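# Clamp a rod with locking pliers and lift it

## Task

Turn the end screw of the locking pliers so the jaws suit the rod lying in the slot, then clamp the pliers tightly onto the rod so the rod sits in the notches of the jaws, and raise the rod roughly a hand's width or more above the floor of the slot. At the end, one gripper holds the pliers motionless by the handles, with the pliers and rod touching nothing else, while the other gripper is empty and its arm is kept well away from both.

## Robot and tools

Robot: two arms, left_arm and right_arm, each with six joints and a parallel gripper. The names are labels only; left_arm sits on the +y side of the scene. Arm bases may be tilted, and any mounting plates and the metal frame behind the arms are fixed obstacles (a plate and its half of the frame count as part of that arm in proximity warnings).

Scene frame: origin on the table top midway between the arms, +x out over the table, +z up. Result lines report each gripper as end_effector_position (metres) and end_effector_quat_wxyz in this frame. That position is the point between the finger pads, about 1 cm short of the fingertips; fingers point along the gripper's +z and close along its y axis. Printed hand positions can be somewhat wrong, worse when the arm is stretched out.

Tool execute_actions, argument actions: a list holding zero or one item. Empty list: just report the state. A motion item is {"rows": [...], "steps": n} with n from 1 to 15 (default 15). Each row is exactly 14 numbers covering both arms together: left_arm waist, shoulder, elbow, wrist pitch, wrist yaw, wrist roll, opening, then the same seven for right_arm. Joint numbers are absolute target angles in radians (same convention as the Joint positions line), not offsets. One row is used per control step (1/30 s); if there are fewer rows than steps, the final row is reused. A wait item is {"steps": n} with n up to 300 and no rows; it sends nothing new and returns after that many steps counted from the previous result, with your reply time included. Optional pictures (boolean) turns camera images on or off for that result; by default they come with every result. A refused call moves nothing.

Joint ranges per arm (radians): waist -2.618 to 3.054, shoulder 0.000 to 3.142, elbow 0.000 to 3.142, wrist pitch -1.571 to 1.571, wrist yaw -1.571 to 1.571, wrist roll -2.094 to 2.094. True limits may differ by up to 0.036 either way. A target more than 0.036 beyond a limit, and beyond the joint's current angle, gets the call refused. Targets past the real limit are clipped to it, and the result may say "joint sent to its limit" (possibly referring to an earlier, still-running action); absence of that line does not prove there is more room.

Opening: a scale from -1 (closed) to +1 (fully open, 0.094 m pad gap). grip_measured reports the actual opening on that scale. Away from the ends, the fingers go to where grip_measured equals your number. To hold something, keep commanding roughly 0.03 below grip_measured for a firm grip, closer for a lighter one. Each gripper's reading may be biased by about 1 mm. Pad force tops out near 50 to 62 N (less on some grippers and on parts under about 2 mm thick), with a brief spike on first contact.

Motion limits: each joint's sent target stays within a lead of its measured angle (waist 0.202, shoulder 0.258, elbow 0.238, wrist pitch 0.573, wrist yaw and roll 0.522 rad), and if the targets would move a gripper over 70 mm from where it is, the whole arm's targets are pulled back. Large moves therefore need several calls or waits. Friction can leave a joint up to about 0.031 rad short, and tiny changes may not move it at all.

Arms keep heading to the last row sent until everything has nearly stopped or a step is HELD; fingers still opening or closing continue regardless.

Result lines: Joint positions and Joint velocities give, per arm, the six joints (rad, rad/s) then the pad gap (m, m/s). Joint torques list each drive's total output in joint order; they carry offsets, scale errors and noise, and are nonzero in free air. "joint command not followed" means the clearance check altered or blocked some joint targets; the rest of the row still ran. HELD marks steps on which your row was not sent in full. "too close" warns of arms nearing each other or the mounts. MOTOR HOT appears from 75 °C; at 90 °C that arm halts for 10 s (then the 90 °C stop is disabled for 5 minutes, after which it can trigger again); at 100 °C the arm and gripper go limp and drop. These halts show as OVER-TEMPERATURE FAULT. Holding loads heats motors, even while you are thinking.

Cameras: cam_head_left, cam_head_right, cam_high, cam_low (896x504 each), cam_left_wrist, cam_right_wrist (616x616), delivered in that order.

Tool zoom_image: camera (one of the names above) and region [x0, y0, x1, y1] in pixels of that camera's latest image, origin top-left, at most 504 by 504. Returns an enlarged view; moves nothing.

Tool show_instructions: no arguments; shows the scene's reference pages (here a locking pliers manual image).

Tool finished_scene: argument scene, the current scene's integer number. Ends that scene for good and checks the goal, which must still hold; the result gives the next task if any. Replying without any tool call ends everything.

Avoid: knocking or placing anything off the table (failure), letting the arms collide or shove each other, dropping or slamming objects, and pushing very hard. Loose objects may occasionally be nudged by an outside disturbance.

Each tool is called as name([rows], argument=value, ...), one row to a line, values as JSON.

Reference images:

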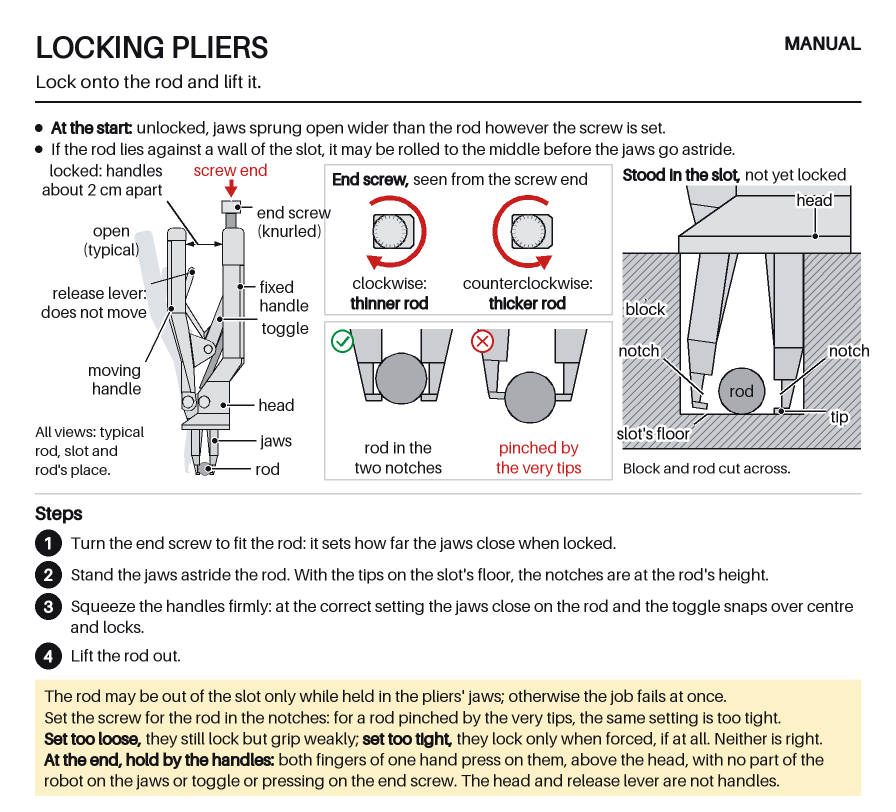

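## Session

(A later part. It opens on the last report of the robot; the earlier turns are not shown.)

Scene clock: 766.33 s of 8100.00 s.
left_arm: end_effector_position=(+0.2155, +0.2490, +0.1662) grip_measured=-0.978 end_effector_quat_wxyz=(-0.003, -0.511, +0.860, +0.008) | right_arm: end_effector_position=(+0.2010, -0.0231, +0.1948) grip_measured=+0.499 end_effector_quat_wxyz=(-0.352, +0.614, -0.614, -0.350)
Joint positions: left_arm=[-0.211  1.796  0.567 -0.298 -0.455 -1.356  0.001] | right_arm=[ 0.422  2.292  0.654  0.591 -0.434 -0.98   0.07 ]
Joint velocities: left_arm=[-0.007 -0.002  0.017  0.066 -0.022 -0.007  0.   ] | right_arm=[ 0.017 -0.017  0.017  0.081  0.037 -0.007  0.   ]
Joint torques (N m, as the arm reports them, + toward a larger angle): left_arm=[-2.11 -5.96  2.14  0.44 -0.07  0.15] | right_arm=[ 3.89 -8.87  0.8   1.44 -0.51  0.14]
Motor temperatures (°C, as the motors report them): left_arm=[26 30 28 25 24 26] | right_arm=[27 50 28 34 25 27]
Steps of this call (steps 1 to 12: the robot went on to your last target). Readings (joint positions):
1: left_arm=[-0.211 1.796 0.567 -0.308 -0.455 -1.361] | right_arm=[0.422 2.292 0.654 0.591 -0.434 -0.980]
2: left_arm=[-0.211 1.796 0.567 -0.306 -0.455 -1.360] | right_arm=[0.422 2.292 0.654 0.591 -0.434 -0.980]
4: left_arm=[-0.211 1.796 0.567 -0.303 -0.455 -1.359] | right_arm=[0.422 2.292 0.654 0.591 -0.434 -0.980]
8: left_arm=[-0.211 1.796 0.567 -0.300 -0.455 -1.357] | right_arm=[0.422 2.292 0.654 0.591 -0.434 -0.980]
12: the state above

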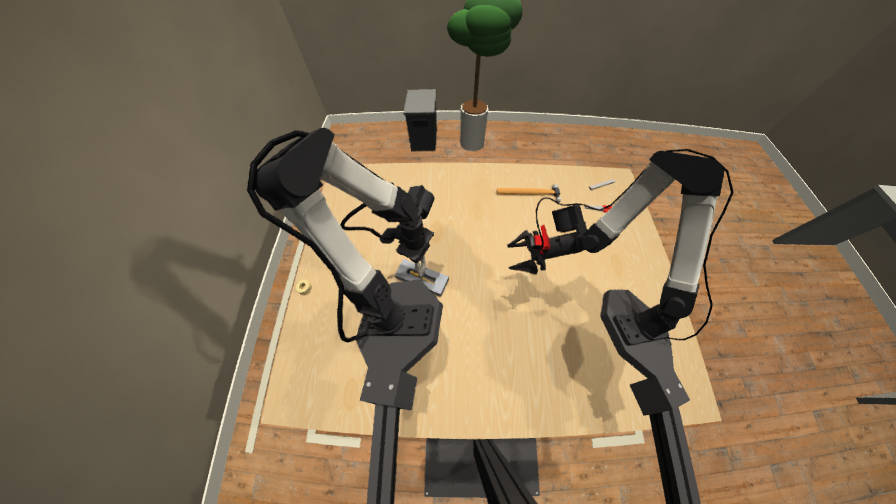

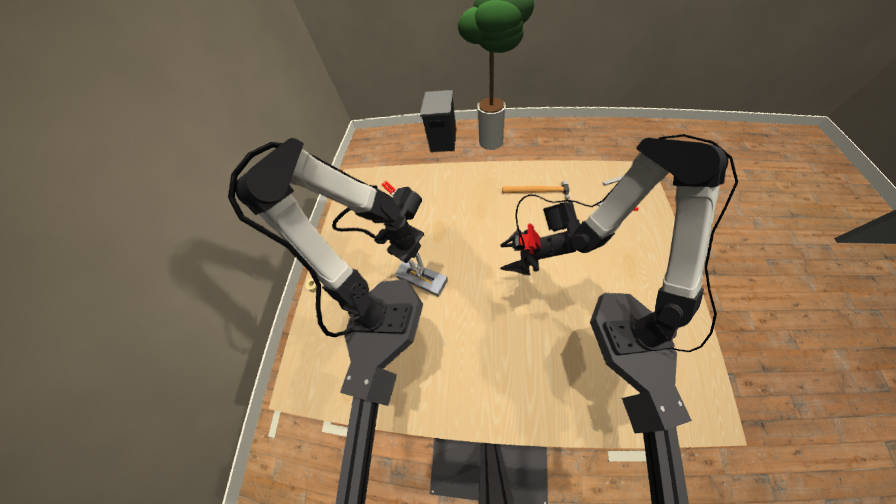

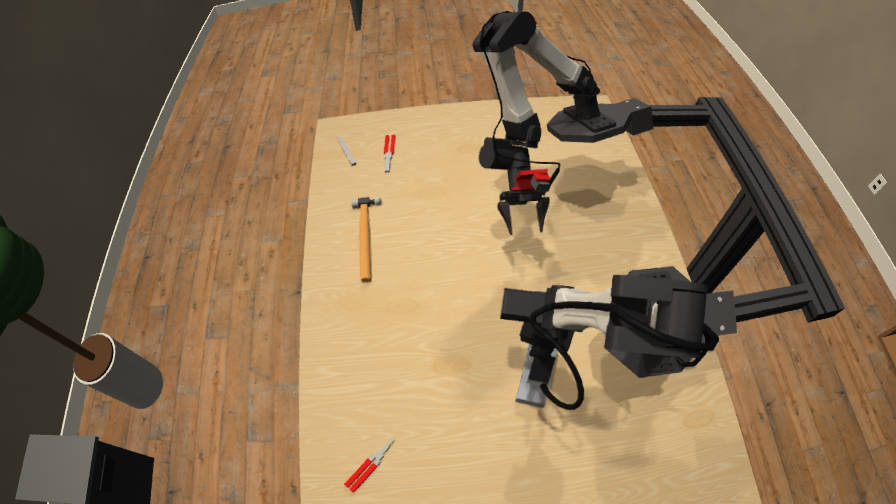

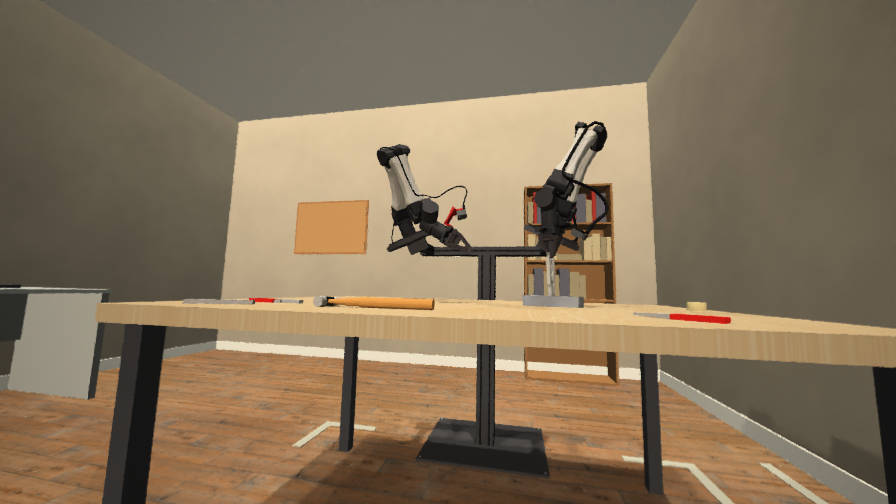

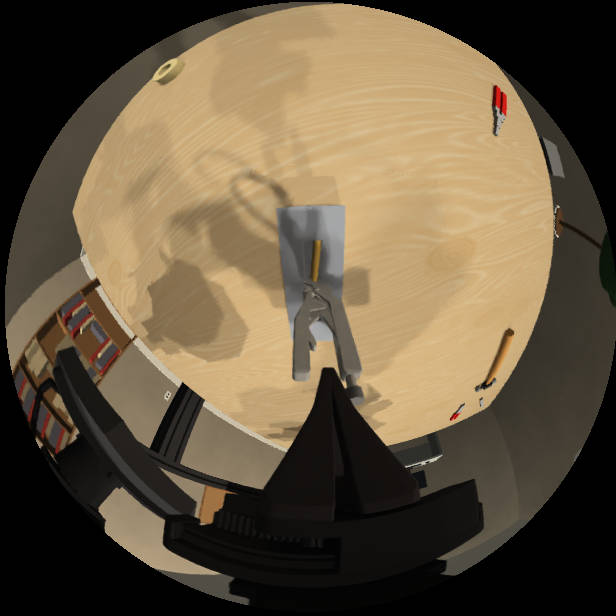

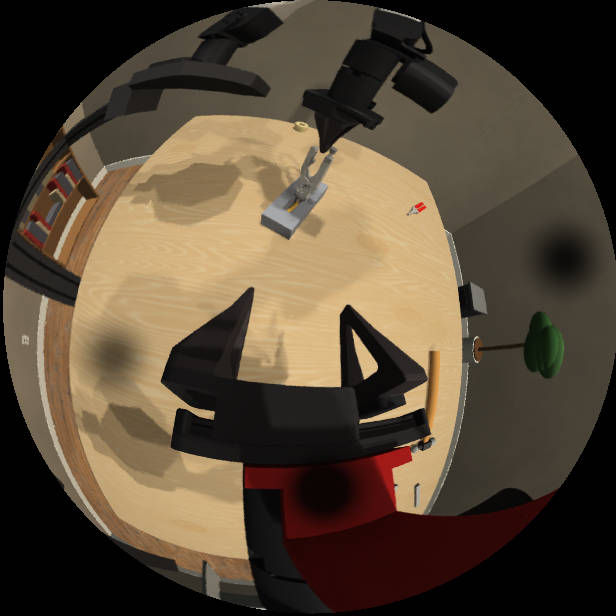

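execute_actions([
  {"rows":[[-0.198,1.815,0.55,-0.33,-0.455,-1.35,-1,0.425,2.283,0.63,0.6,-0.44,-0.98,0.5],[-0.198,1.82,0.55,-0.335,-0.455,-1.35,-1,0.425,2.283,0.63,0.6,-0.44,-0.98,0.5],[-0.198,1.822,0.55,-0.335,-0.455,-1.35,-1,0.425,2.283,0.63,0.6,-0.44,-0.98,0.5],[-0.198,1.822,0.55,-0.335,-0.455,-1.35,-1,0.425,2.283,0.63,0.6,-0.44,-0.98,0.5],[-0.198,1.822,0.55,-0.335,-0.455,-1.35,-1,0.425,2.283,0.63,0.6,-0.44,-0.98,0.5],[-0.198,1.822,0.55,-0.335,-0.455,-1.35,-0.96,0.425,2.283,0.63,0.6,-0.44,-0.98,0.5],[-0.198,1.822,0.55,-0.335,-0.455,-1.35,-0.94,0.425,2.283,0.63,0.6,-0.44,-0.98,0.5],[-0.198,1.822,0.55,-0.335,-0.455,-1.35,-0.92,0.425,2.283,0.63,0.6,-0.44,-0.98,0.5],[-0.198,1.822,0.55,-0.335,-0.455,-1.35,-0.90,0.425,2.283,0.63,0.6,-0.44,-0.98,0.5],[-0.198,1.822,0.55,-0.335,-0.455,-1.35,-0.88,0.425,2.283,0.63,0.6,-0.44,-0.98,0.5],[-0.198,1.822,0.55,-0.335,-0.455,-1.35,-0.86,0.425,2.283,0.63,0.6,-0.44,-0.98,0.5],[-0.198,1.822,0.55,-0.335,-0.455,-1.35,-0.84,0.425,2.283,0.63,0.6,-0.44,-0.98,0.5]],"steps":15},
])

zoom_image(camera="cam_left_wrist", region=[200,190,430,420])

Scene clock: 777.63 s of 8100.00 s.
left_arm: end_effector_position=(+0.2090, +0.2500, +0.1646) grip_measured=-0.842 end_effector_quat_wxyz=(-0.012, -0.505, +0.863, +0.018) | right_arm: end_effector_position=(+0.2010, -0.0231, +0.1948) grip_measured=+0.499 end_effector_quat_wxyz=(-0.352, +0.614, -0.614, -0.350)
Joint positions: left_arm=[-0.211  1.806  0.567 -0.318 -0.455 -1.356  0.007] | right_arm=[ 0.422  2.292  0.654  0.591 -0.434 -0.98   0.07 ]
Joint velocities: left_arm=[ 0.002 -0.007 -0.017 -0.022  0.022  0.037  0.   ] | right_arm=[-0.017 -0.002  0.007 -0.051 -0.037  0.007 -0.001]
Joint torques (N m, as the arm reports them, + toward a larger angle): left_arm=[-2.1  -5.77  2.03  0.08 -0.07  0.16] | right_arm=[ 3.84 -9.    0.77  1.48 -0.51  0.04]
Motor temperatures (°C, as the motors report them): left_arm=[26 30 27 25 24 26] | right_arm=[27 50 28 34 25 27]
Steps of this call (steps 1 to 30: the robot went on to your last target; steps 31 to 324: nothing new was sent; steps 325 to 339: all 15 steps of this action). Readings (joint positions):
325: left_arm=[-0.211 1.796 0.567 -0.299 -0.455 -1.356] | right_arm=[0.422 2.292 0.654 0.591 -0.434 -0.980]
326: left_arm=[-0.211 1.796 0.567 -0.303 -0.455 -1.356] | right_arm=[0.422 2.292 0.654 0.591 -0.434 -0.980]
328: left_arm=[-0.211 1.800 0.567 -0.309 -0.455 -1.356] | right_arm=[0.422 2.292 0.654 0.591 -0.434 -0.980]
332: left_arm=[-0.211 1.806 0.567 -0.317 -0.455 -1.356] | right_arm=[0.422 2.292 0.654 0.591 -0.434 -0.980]
339: the state above

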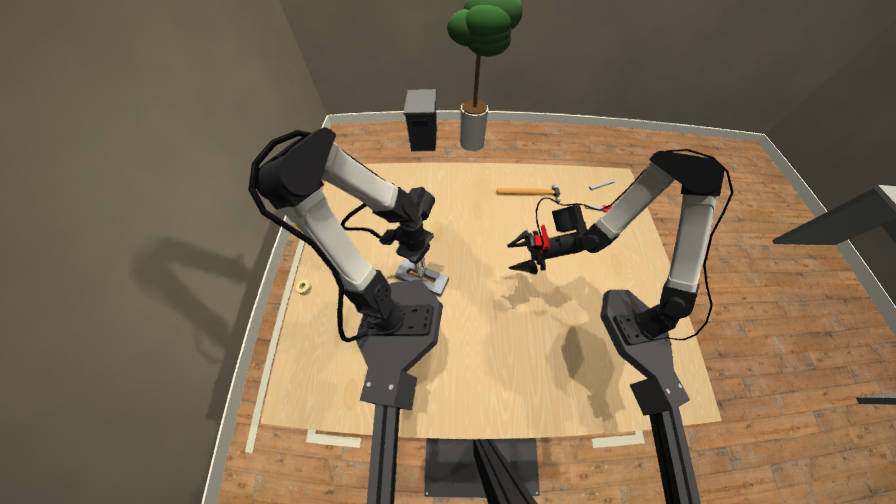

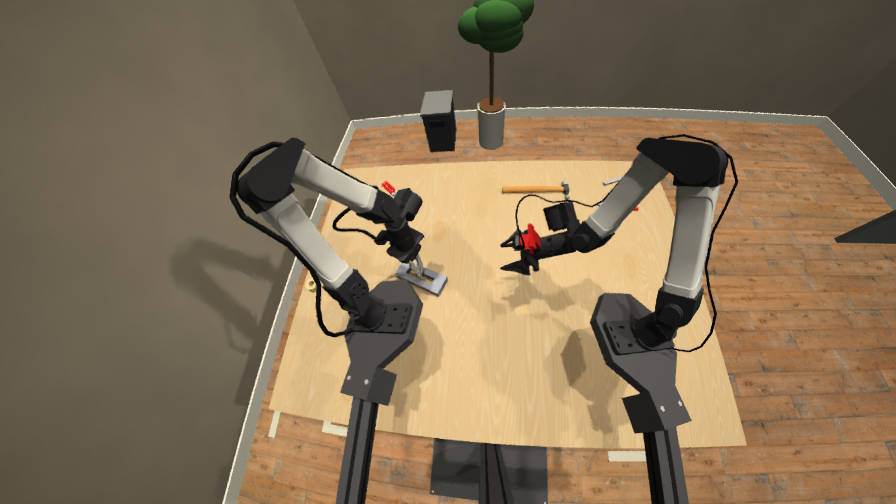

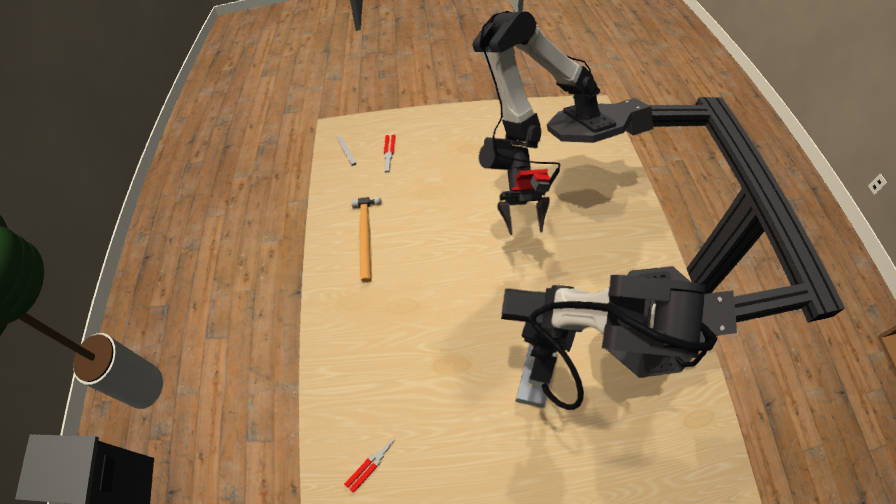

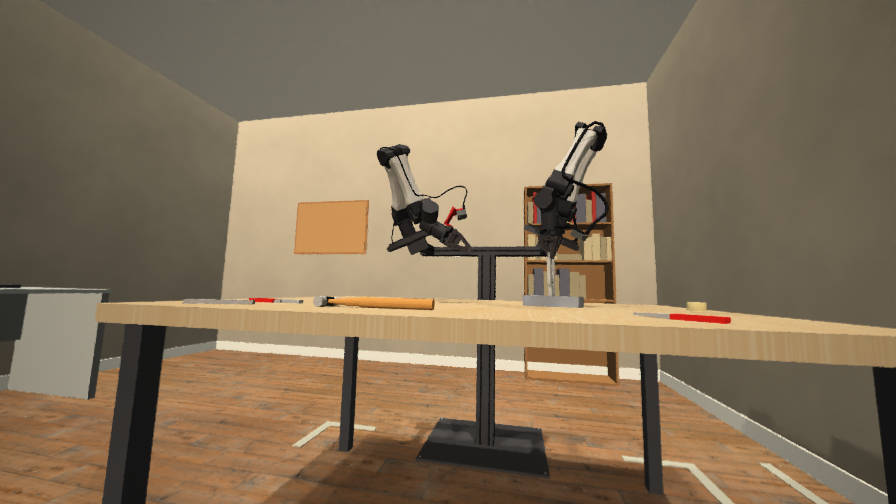

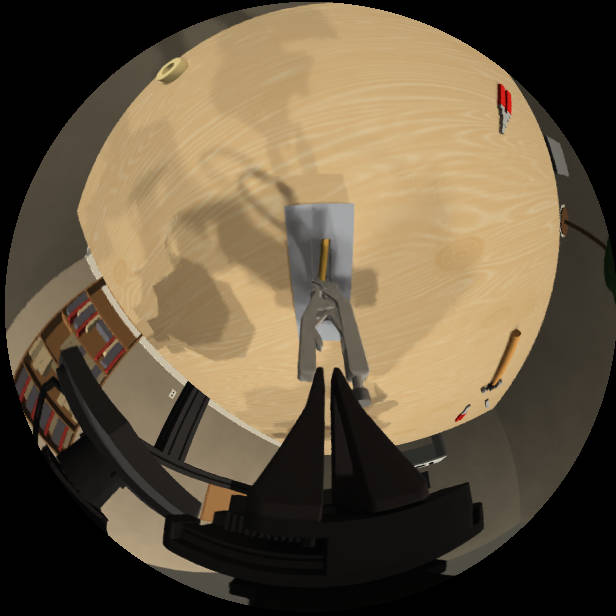

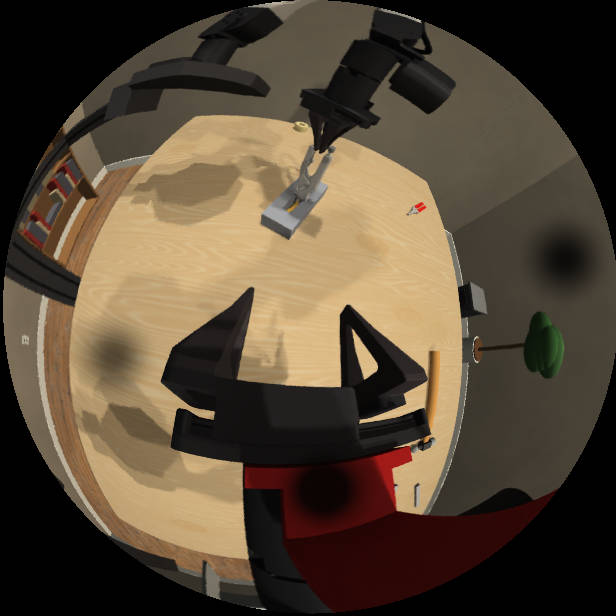

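Region (200, 190, 430, 420) of cam_left_wrist's 616x616 image, scaled by 2.191, with more detail than that image has.

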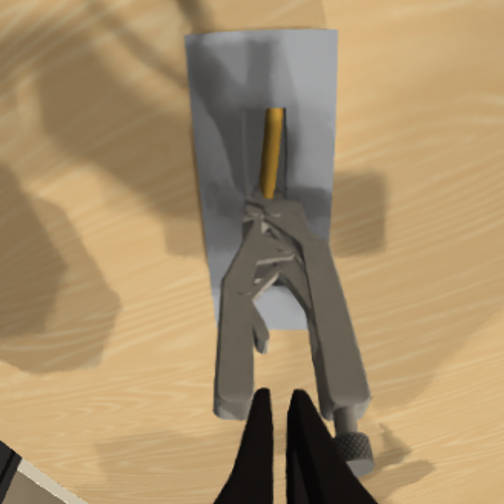

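execute_actions([
  {"rows":[[-0.198,1.822,0.55,-0.34,-0.455,-1.35,-0.825,0.425,2.283,0.63,0.6,-0.44,-0.98,0.5],[-0.198,1.822,0.55,-0.34,-0.455,-1.35,-0.81,0.425,2.283,0.63,0.6,-0.44,-0.98,0.5],[-0.198,1.822,0.55,-0.34,-0.455,-1.35,-0.795,0.425,2.283,0.63,0.6,-0.44,-0.98,0.5],[-0.198,1.822,0.55,-0.34,-0.455,-1.35,-0.78,0.425,2.283,0.63,0.6,-0.44,-0.98,0.5],[-0.198,1.822,0.55,-0.345,-0.455,-1.35,-0.765,0.425,2.283,0.63,0.6,-0.44,-0.98,0.5],[-0.198,1.822,0.55,-0.345,-0.455,-1.35,-0.75,0.425,2.283,0.63,0.6,-0.44,-0.98,0.5],[-0.198,1.822,0.55,-0.345,-0.455,-1.35,-0.735,0.425,2.283,0.63,0.6,-0.44,-0.98,0.5],[-0.198,1.822,0.55,-0.345,-0.455,-1.35,-0.72,0.425,2.283,0.63,0.6,-0.44,-0.98,0.5]],"steps":15},
])

zoom_image(camera="cam_left_wrist", region=[200,190,430,420])

Scene clock: 785.53 s of 8100.00 s.
left_arm: end_effector_position=(+0.2078, +0.2504, +0.1646) grip_measured=-0.723 end_effector_quat_wxyz=(-0.014, -0.503, +0.864, +0.020) | right_arm: end_effector_position=(+0.2010, -0.0231, +0.1948) grip_measured=+0.499 end_effector_quat_wxyz=(-0.352, +0.614, -0.614, -0.350)
Joint positions: left_arm=[-0.211  1.806  0.567 -0.324 -0.455 -1.356  0.013] | right_arm=[ 0.422  2.292  0.654  0.591 -0.434 -0.98   0.07 ]
Joint velocities: left_arm=[-0.017  0.002  0.002 -0.081 -0.007  0.022  0.001] | right_arm=[-0.002 -0.002  0.007 -0.007  0.007  0.007 -0.001]
Joint torques (N m, as the arm reports them, + toward a larger angle): left_arm=[-2.09 -5.77  2.03  0.   -0.07  0.16] | right_arm=[ 3.97 -9.05  0.75  1.5  -0.52  0.1 ]
Motor temperatures (°C, as the motors report them): left_arm=[26 30 27 25 24 26] | right_arm=[27 50 28 34 25 27]
Steps of this call (steps 1 to 15: the robot went on to your last target; steps 16 to 222: nothing new was sent; steps 223 to 237: all 15 steps of this action). Readings (joint positions):
223: left_arm=[-0.211 1.806 0.567 -0.319 -0.455 -1.356] | right_arm=[0.422 2.292 0.654 0.591 -0.434 -0.980]
224: left_arm=[-0.211 1.806 0.567 -0.319 -0.455 -1.356] | right_arm=[0.422 2.292 0.654 0.591 -0.434 -0.980]
226: left_arm=[-0.211 1.806 0.567 -0.321 -0.455 -1.356] | right_arm=[0.422 2.292 0.654 0.591 -0.434 -0.980]
230: left_arm=[-0.211 1.806 0.567 -0.323 -0.455 -1.356] | right_arm=[0.422 2.292 0.654 0.591 -0.434 -0.980]
237: the state above

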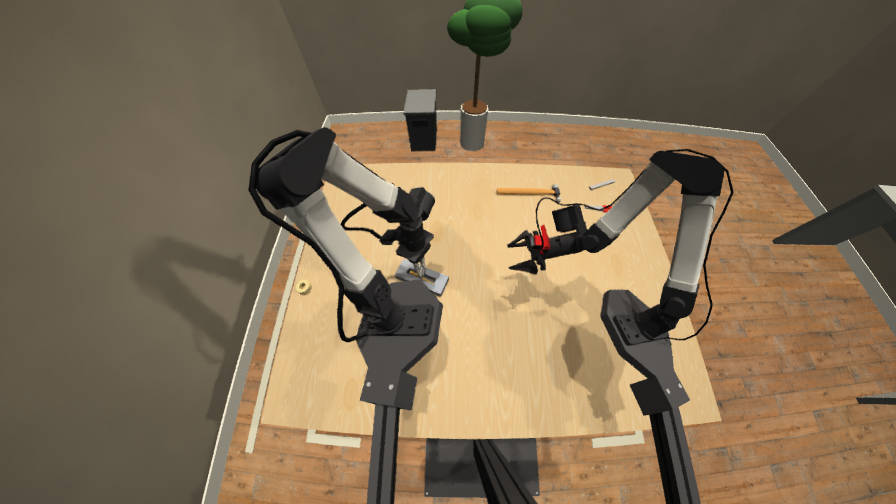

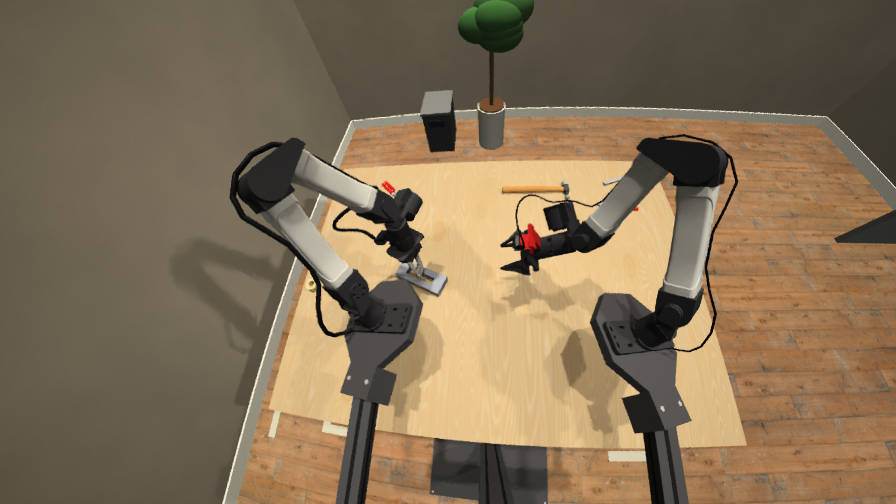

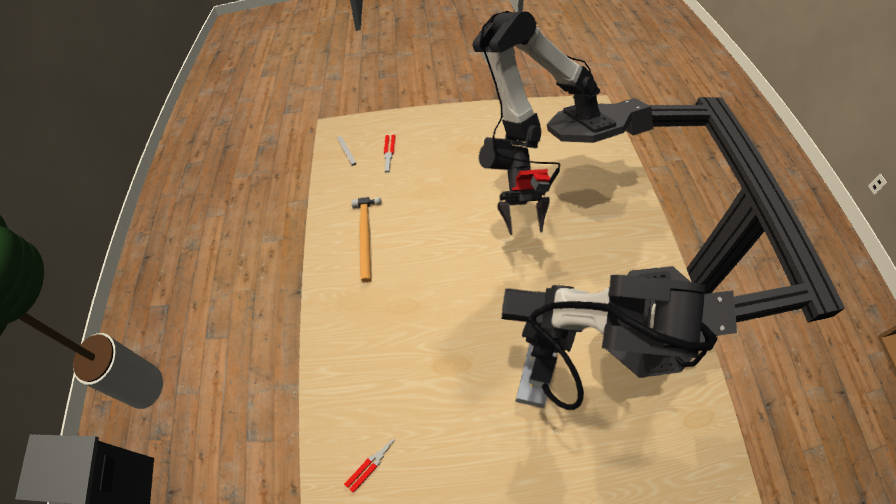

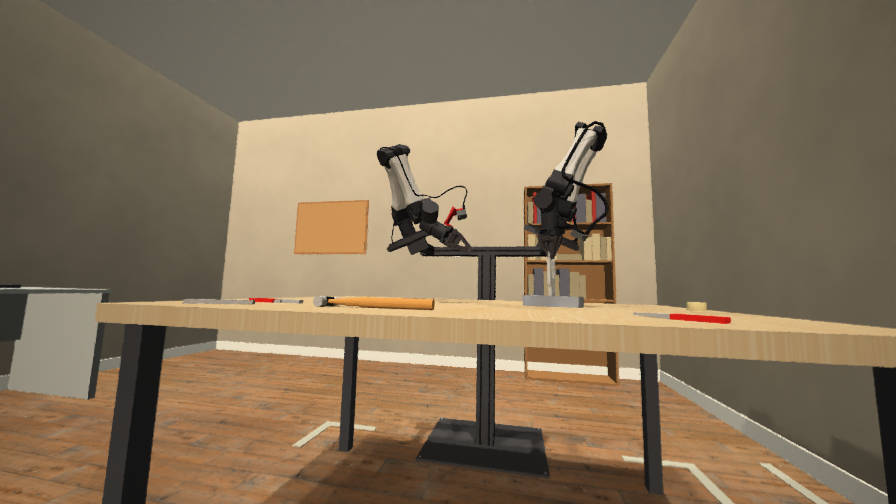

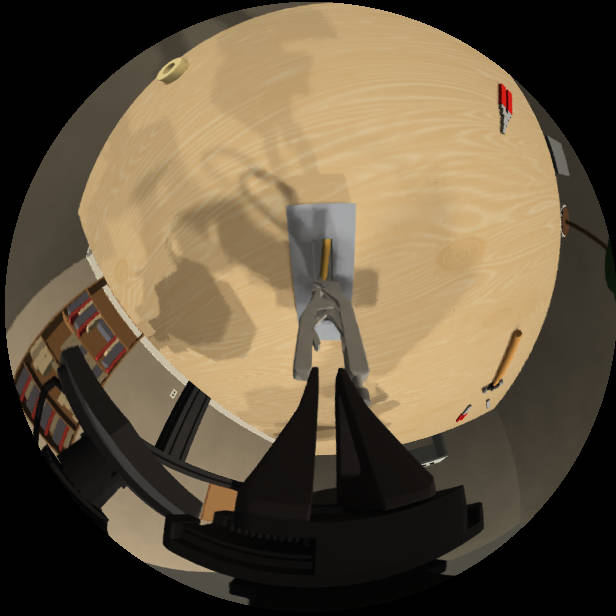

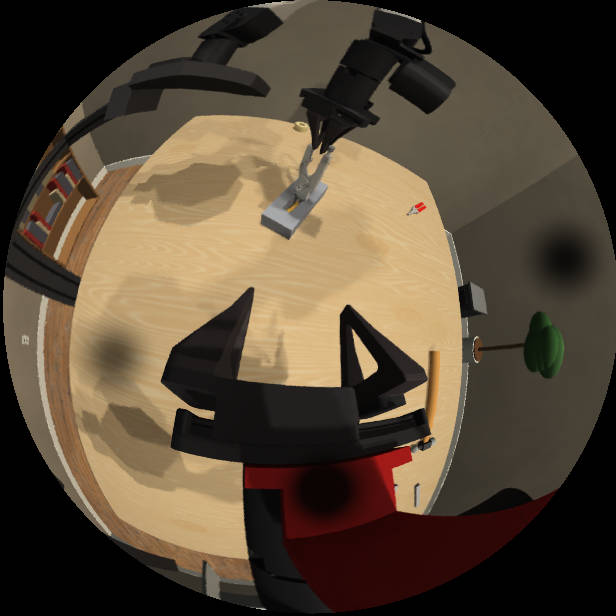

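Region (200, 190, 430, 420) of cam_left_wrist's 616x616 image, scaled by 2.191, with more detail than that image has.

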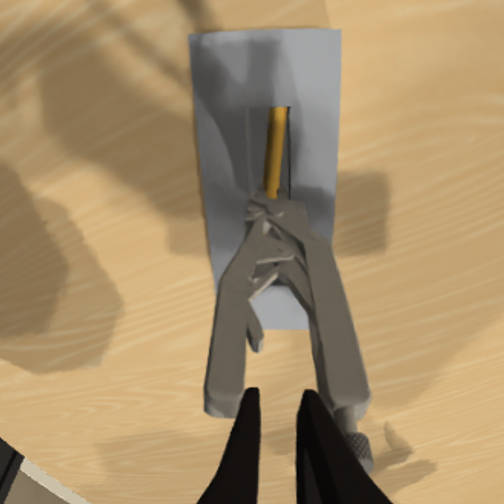

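Opening; continue.

execute_actions([
  {"rows":[[-0.198,1.822,0.55,-0.35,-0.455,-1.35,-0.70,0.425,2.283,0.63,0.6,-0.44,-0.98,0.5],[-0.198,1.822,0.55,-0.35,-0.455,-1.35,-0.685,0.425,2.283,0.63,0.6,-0.44,-0.98,0.5],[-0.198,1.822,0.55,-0.355,-0.455,-1.35,-0.67,0.425,2.283,0.63,0.6,-0.44,-0.98,0.5],[-0.198,1.822,0.55,-0.355,-0.455,-1.35,-0.655,0.425,2.283,0.63,0.6,-0.44,-0.98,0.5],[-0.198,1.822,0.55,-0.36,-0.455,-1.35,-0.64,0.425,2.283,0.63,0.6,-0.44,-0.98,0.5],[-0.198,1.822,0.55,-0.36,-0.455,-1.35,-0.625,0.425,2.283,0.63,0.6,-0.44,-0.98,0.5],[-0.198,1.822,0.55,-0.36,-0.455,-1.35,-0.61,0.425,2.283,0.63,0.6,-0.44,-0.98,0.5]],"steps":15},
])

zoom_image(camera="cam_left_wrist", region=[200,190,430,420])

Scene clock: 791.03 s of 8100.00 s.
left_arm: end_effector_position=(+0.2026, +0.2521, +0.1649) grip_measured=-0.612 end_effector_quat_wxyz=(-0.021, -0.499, +0.866, +0.028) | right_arm: end_effector_position=(+0.2010, -0.0231, +0.1948) grip_measured=+0.499 end_effector_quat_wxyz=(-0.352, +0.614, -0.614, -0.350)
Joint positions: left_arm=[-0.211  1.806  0.567 -0.348 -0.455 -1.356  0.018] | right_arm=[ 0.422  2.292  0.654  0.591 -0.434 -0.98   0.07 ]
Joint velocities: left_arm=[-0.017 -0.002 -0.007 -0.007  0.051  0.022 -0.   ] | right_arm=[ 0.002 -0.012  0.002 -0.066 -0.007 -0.11   0.001]
Joint torques (N m, as the arm reports them, + toward a larger angle): left_arm=[-2.07 -5.73  1.98  0.05 -0.07  0.16] | right_arm=[ 3.8  -8.9   0.48  1.46 -0.54  0.07]
Motor temperatures (°C, as the motors report them): left_arm=[26 29 27 25 24 26] | right_arm=[27 51 28 34 25 27]
Steps of this call (steps 1 to 15: the robot went on to your last target; steps 16 to 150: nothing new was sent; steps 151 to 165: all 15 steps of this action). Readings (joint positions):
151: left_arm=[-0.211 1.806 0.567 -0.324 -0.455 -1.356] | right_arm=[0.422 2.292 0.654 0.591 -0.434 -0.980]
152: left_arm=[-0.211 1.806 0.567 -0.326 -0.455 -1.356] | right_arm=[0.422 2.292 0.654 0.591 -0.434 -0.980]
154: left_arm=[-0.211 1.806 0.567 -0.329 -0.455 -1.356] | right_arm=[0.422 2.292 0.654 0.591 -0.434 -0.980]
158: left_arm=[-0.211 1.806 0.567 -0.342 -0.455 -1.356] | right_arm=[0.422 2.292 0.654 0.591 -0.434 -0.980]
165: the state above

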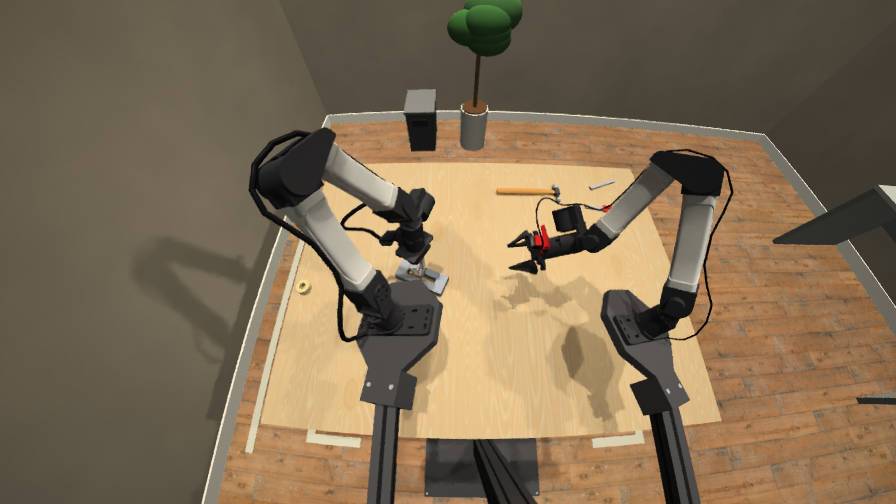

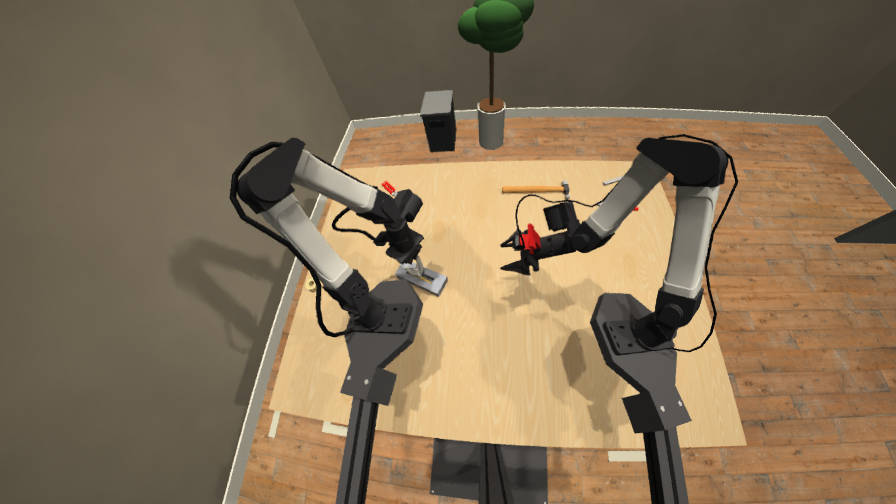

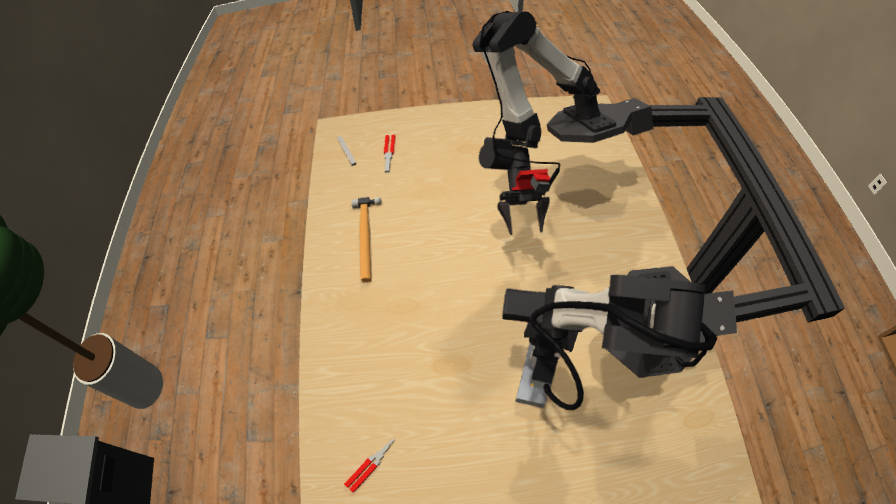

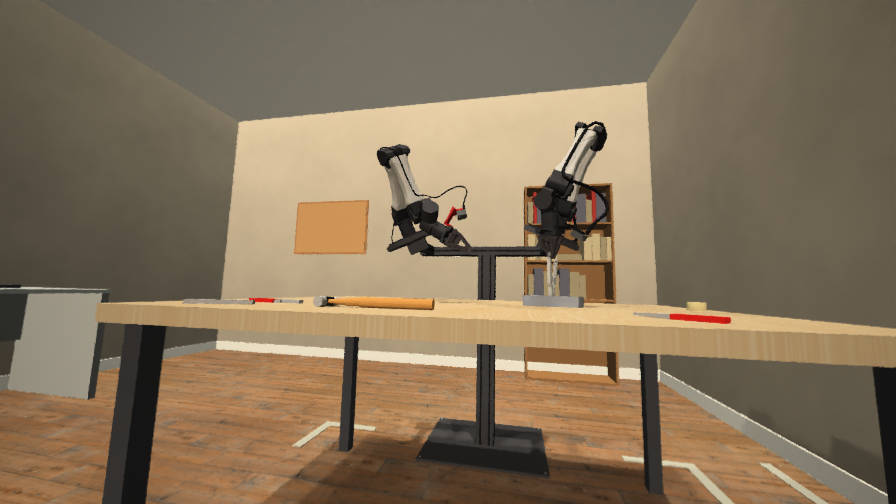

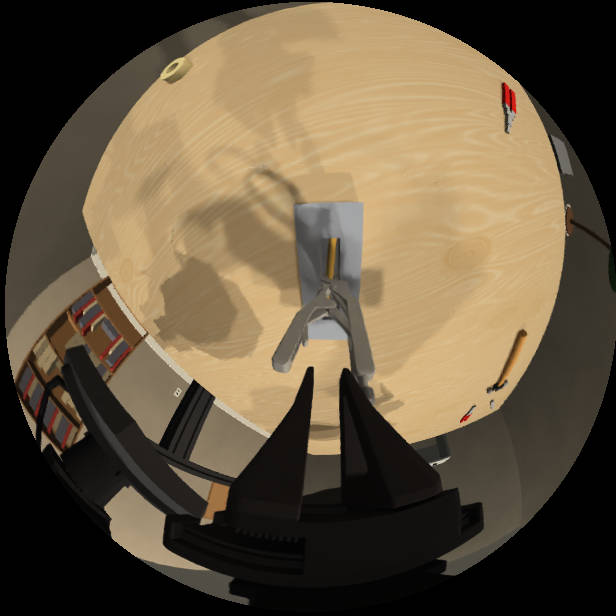

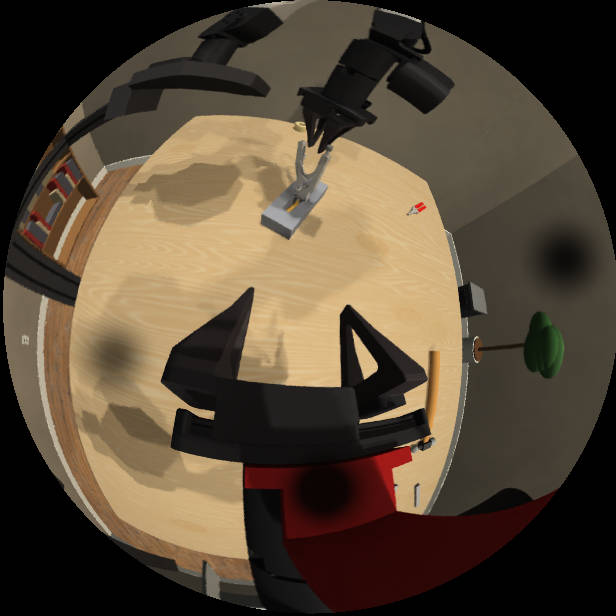

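Region (200, 190, 430, 420) of cam_left_wrist's 616x616 image, scaled by 2.191, with more detail than that image has.

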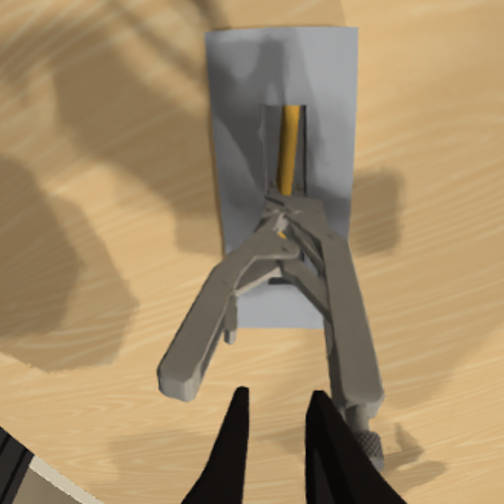

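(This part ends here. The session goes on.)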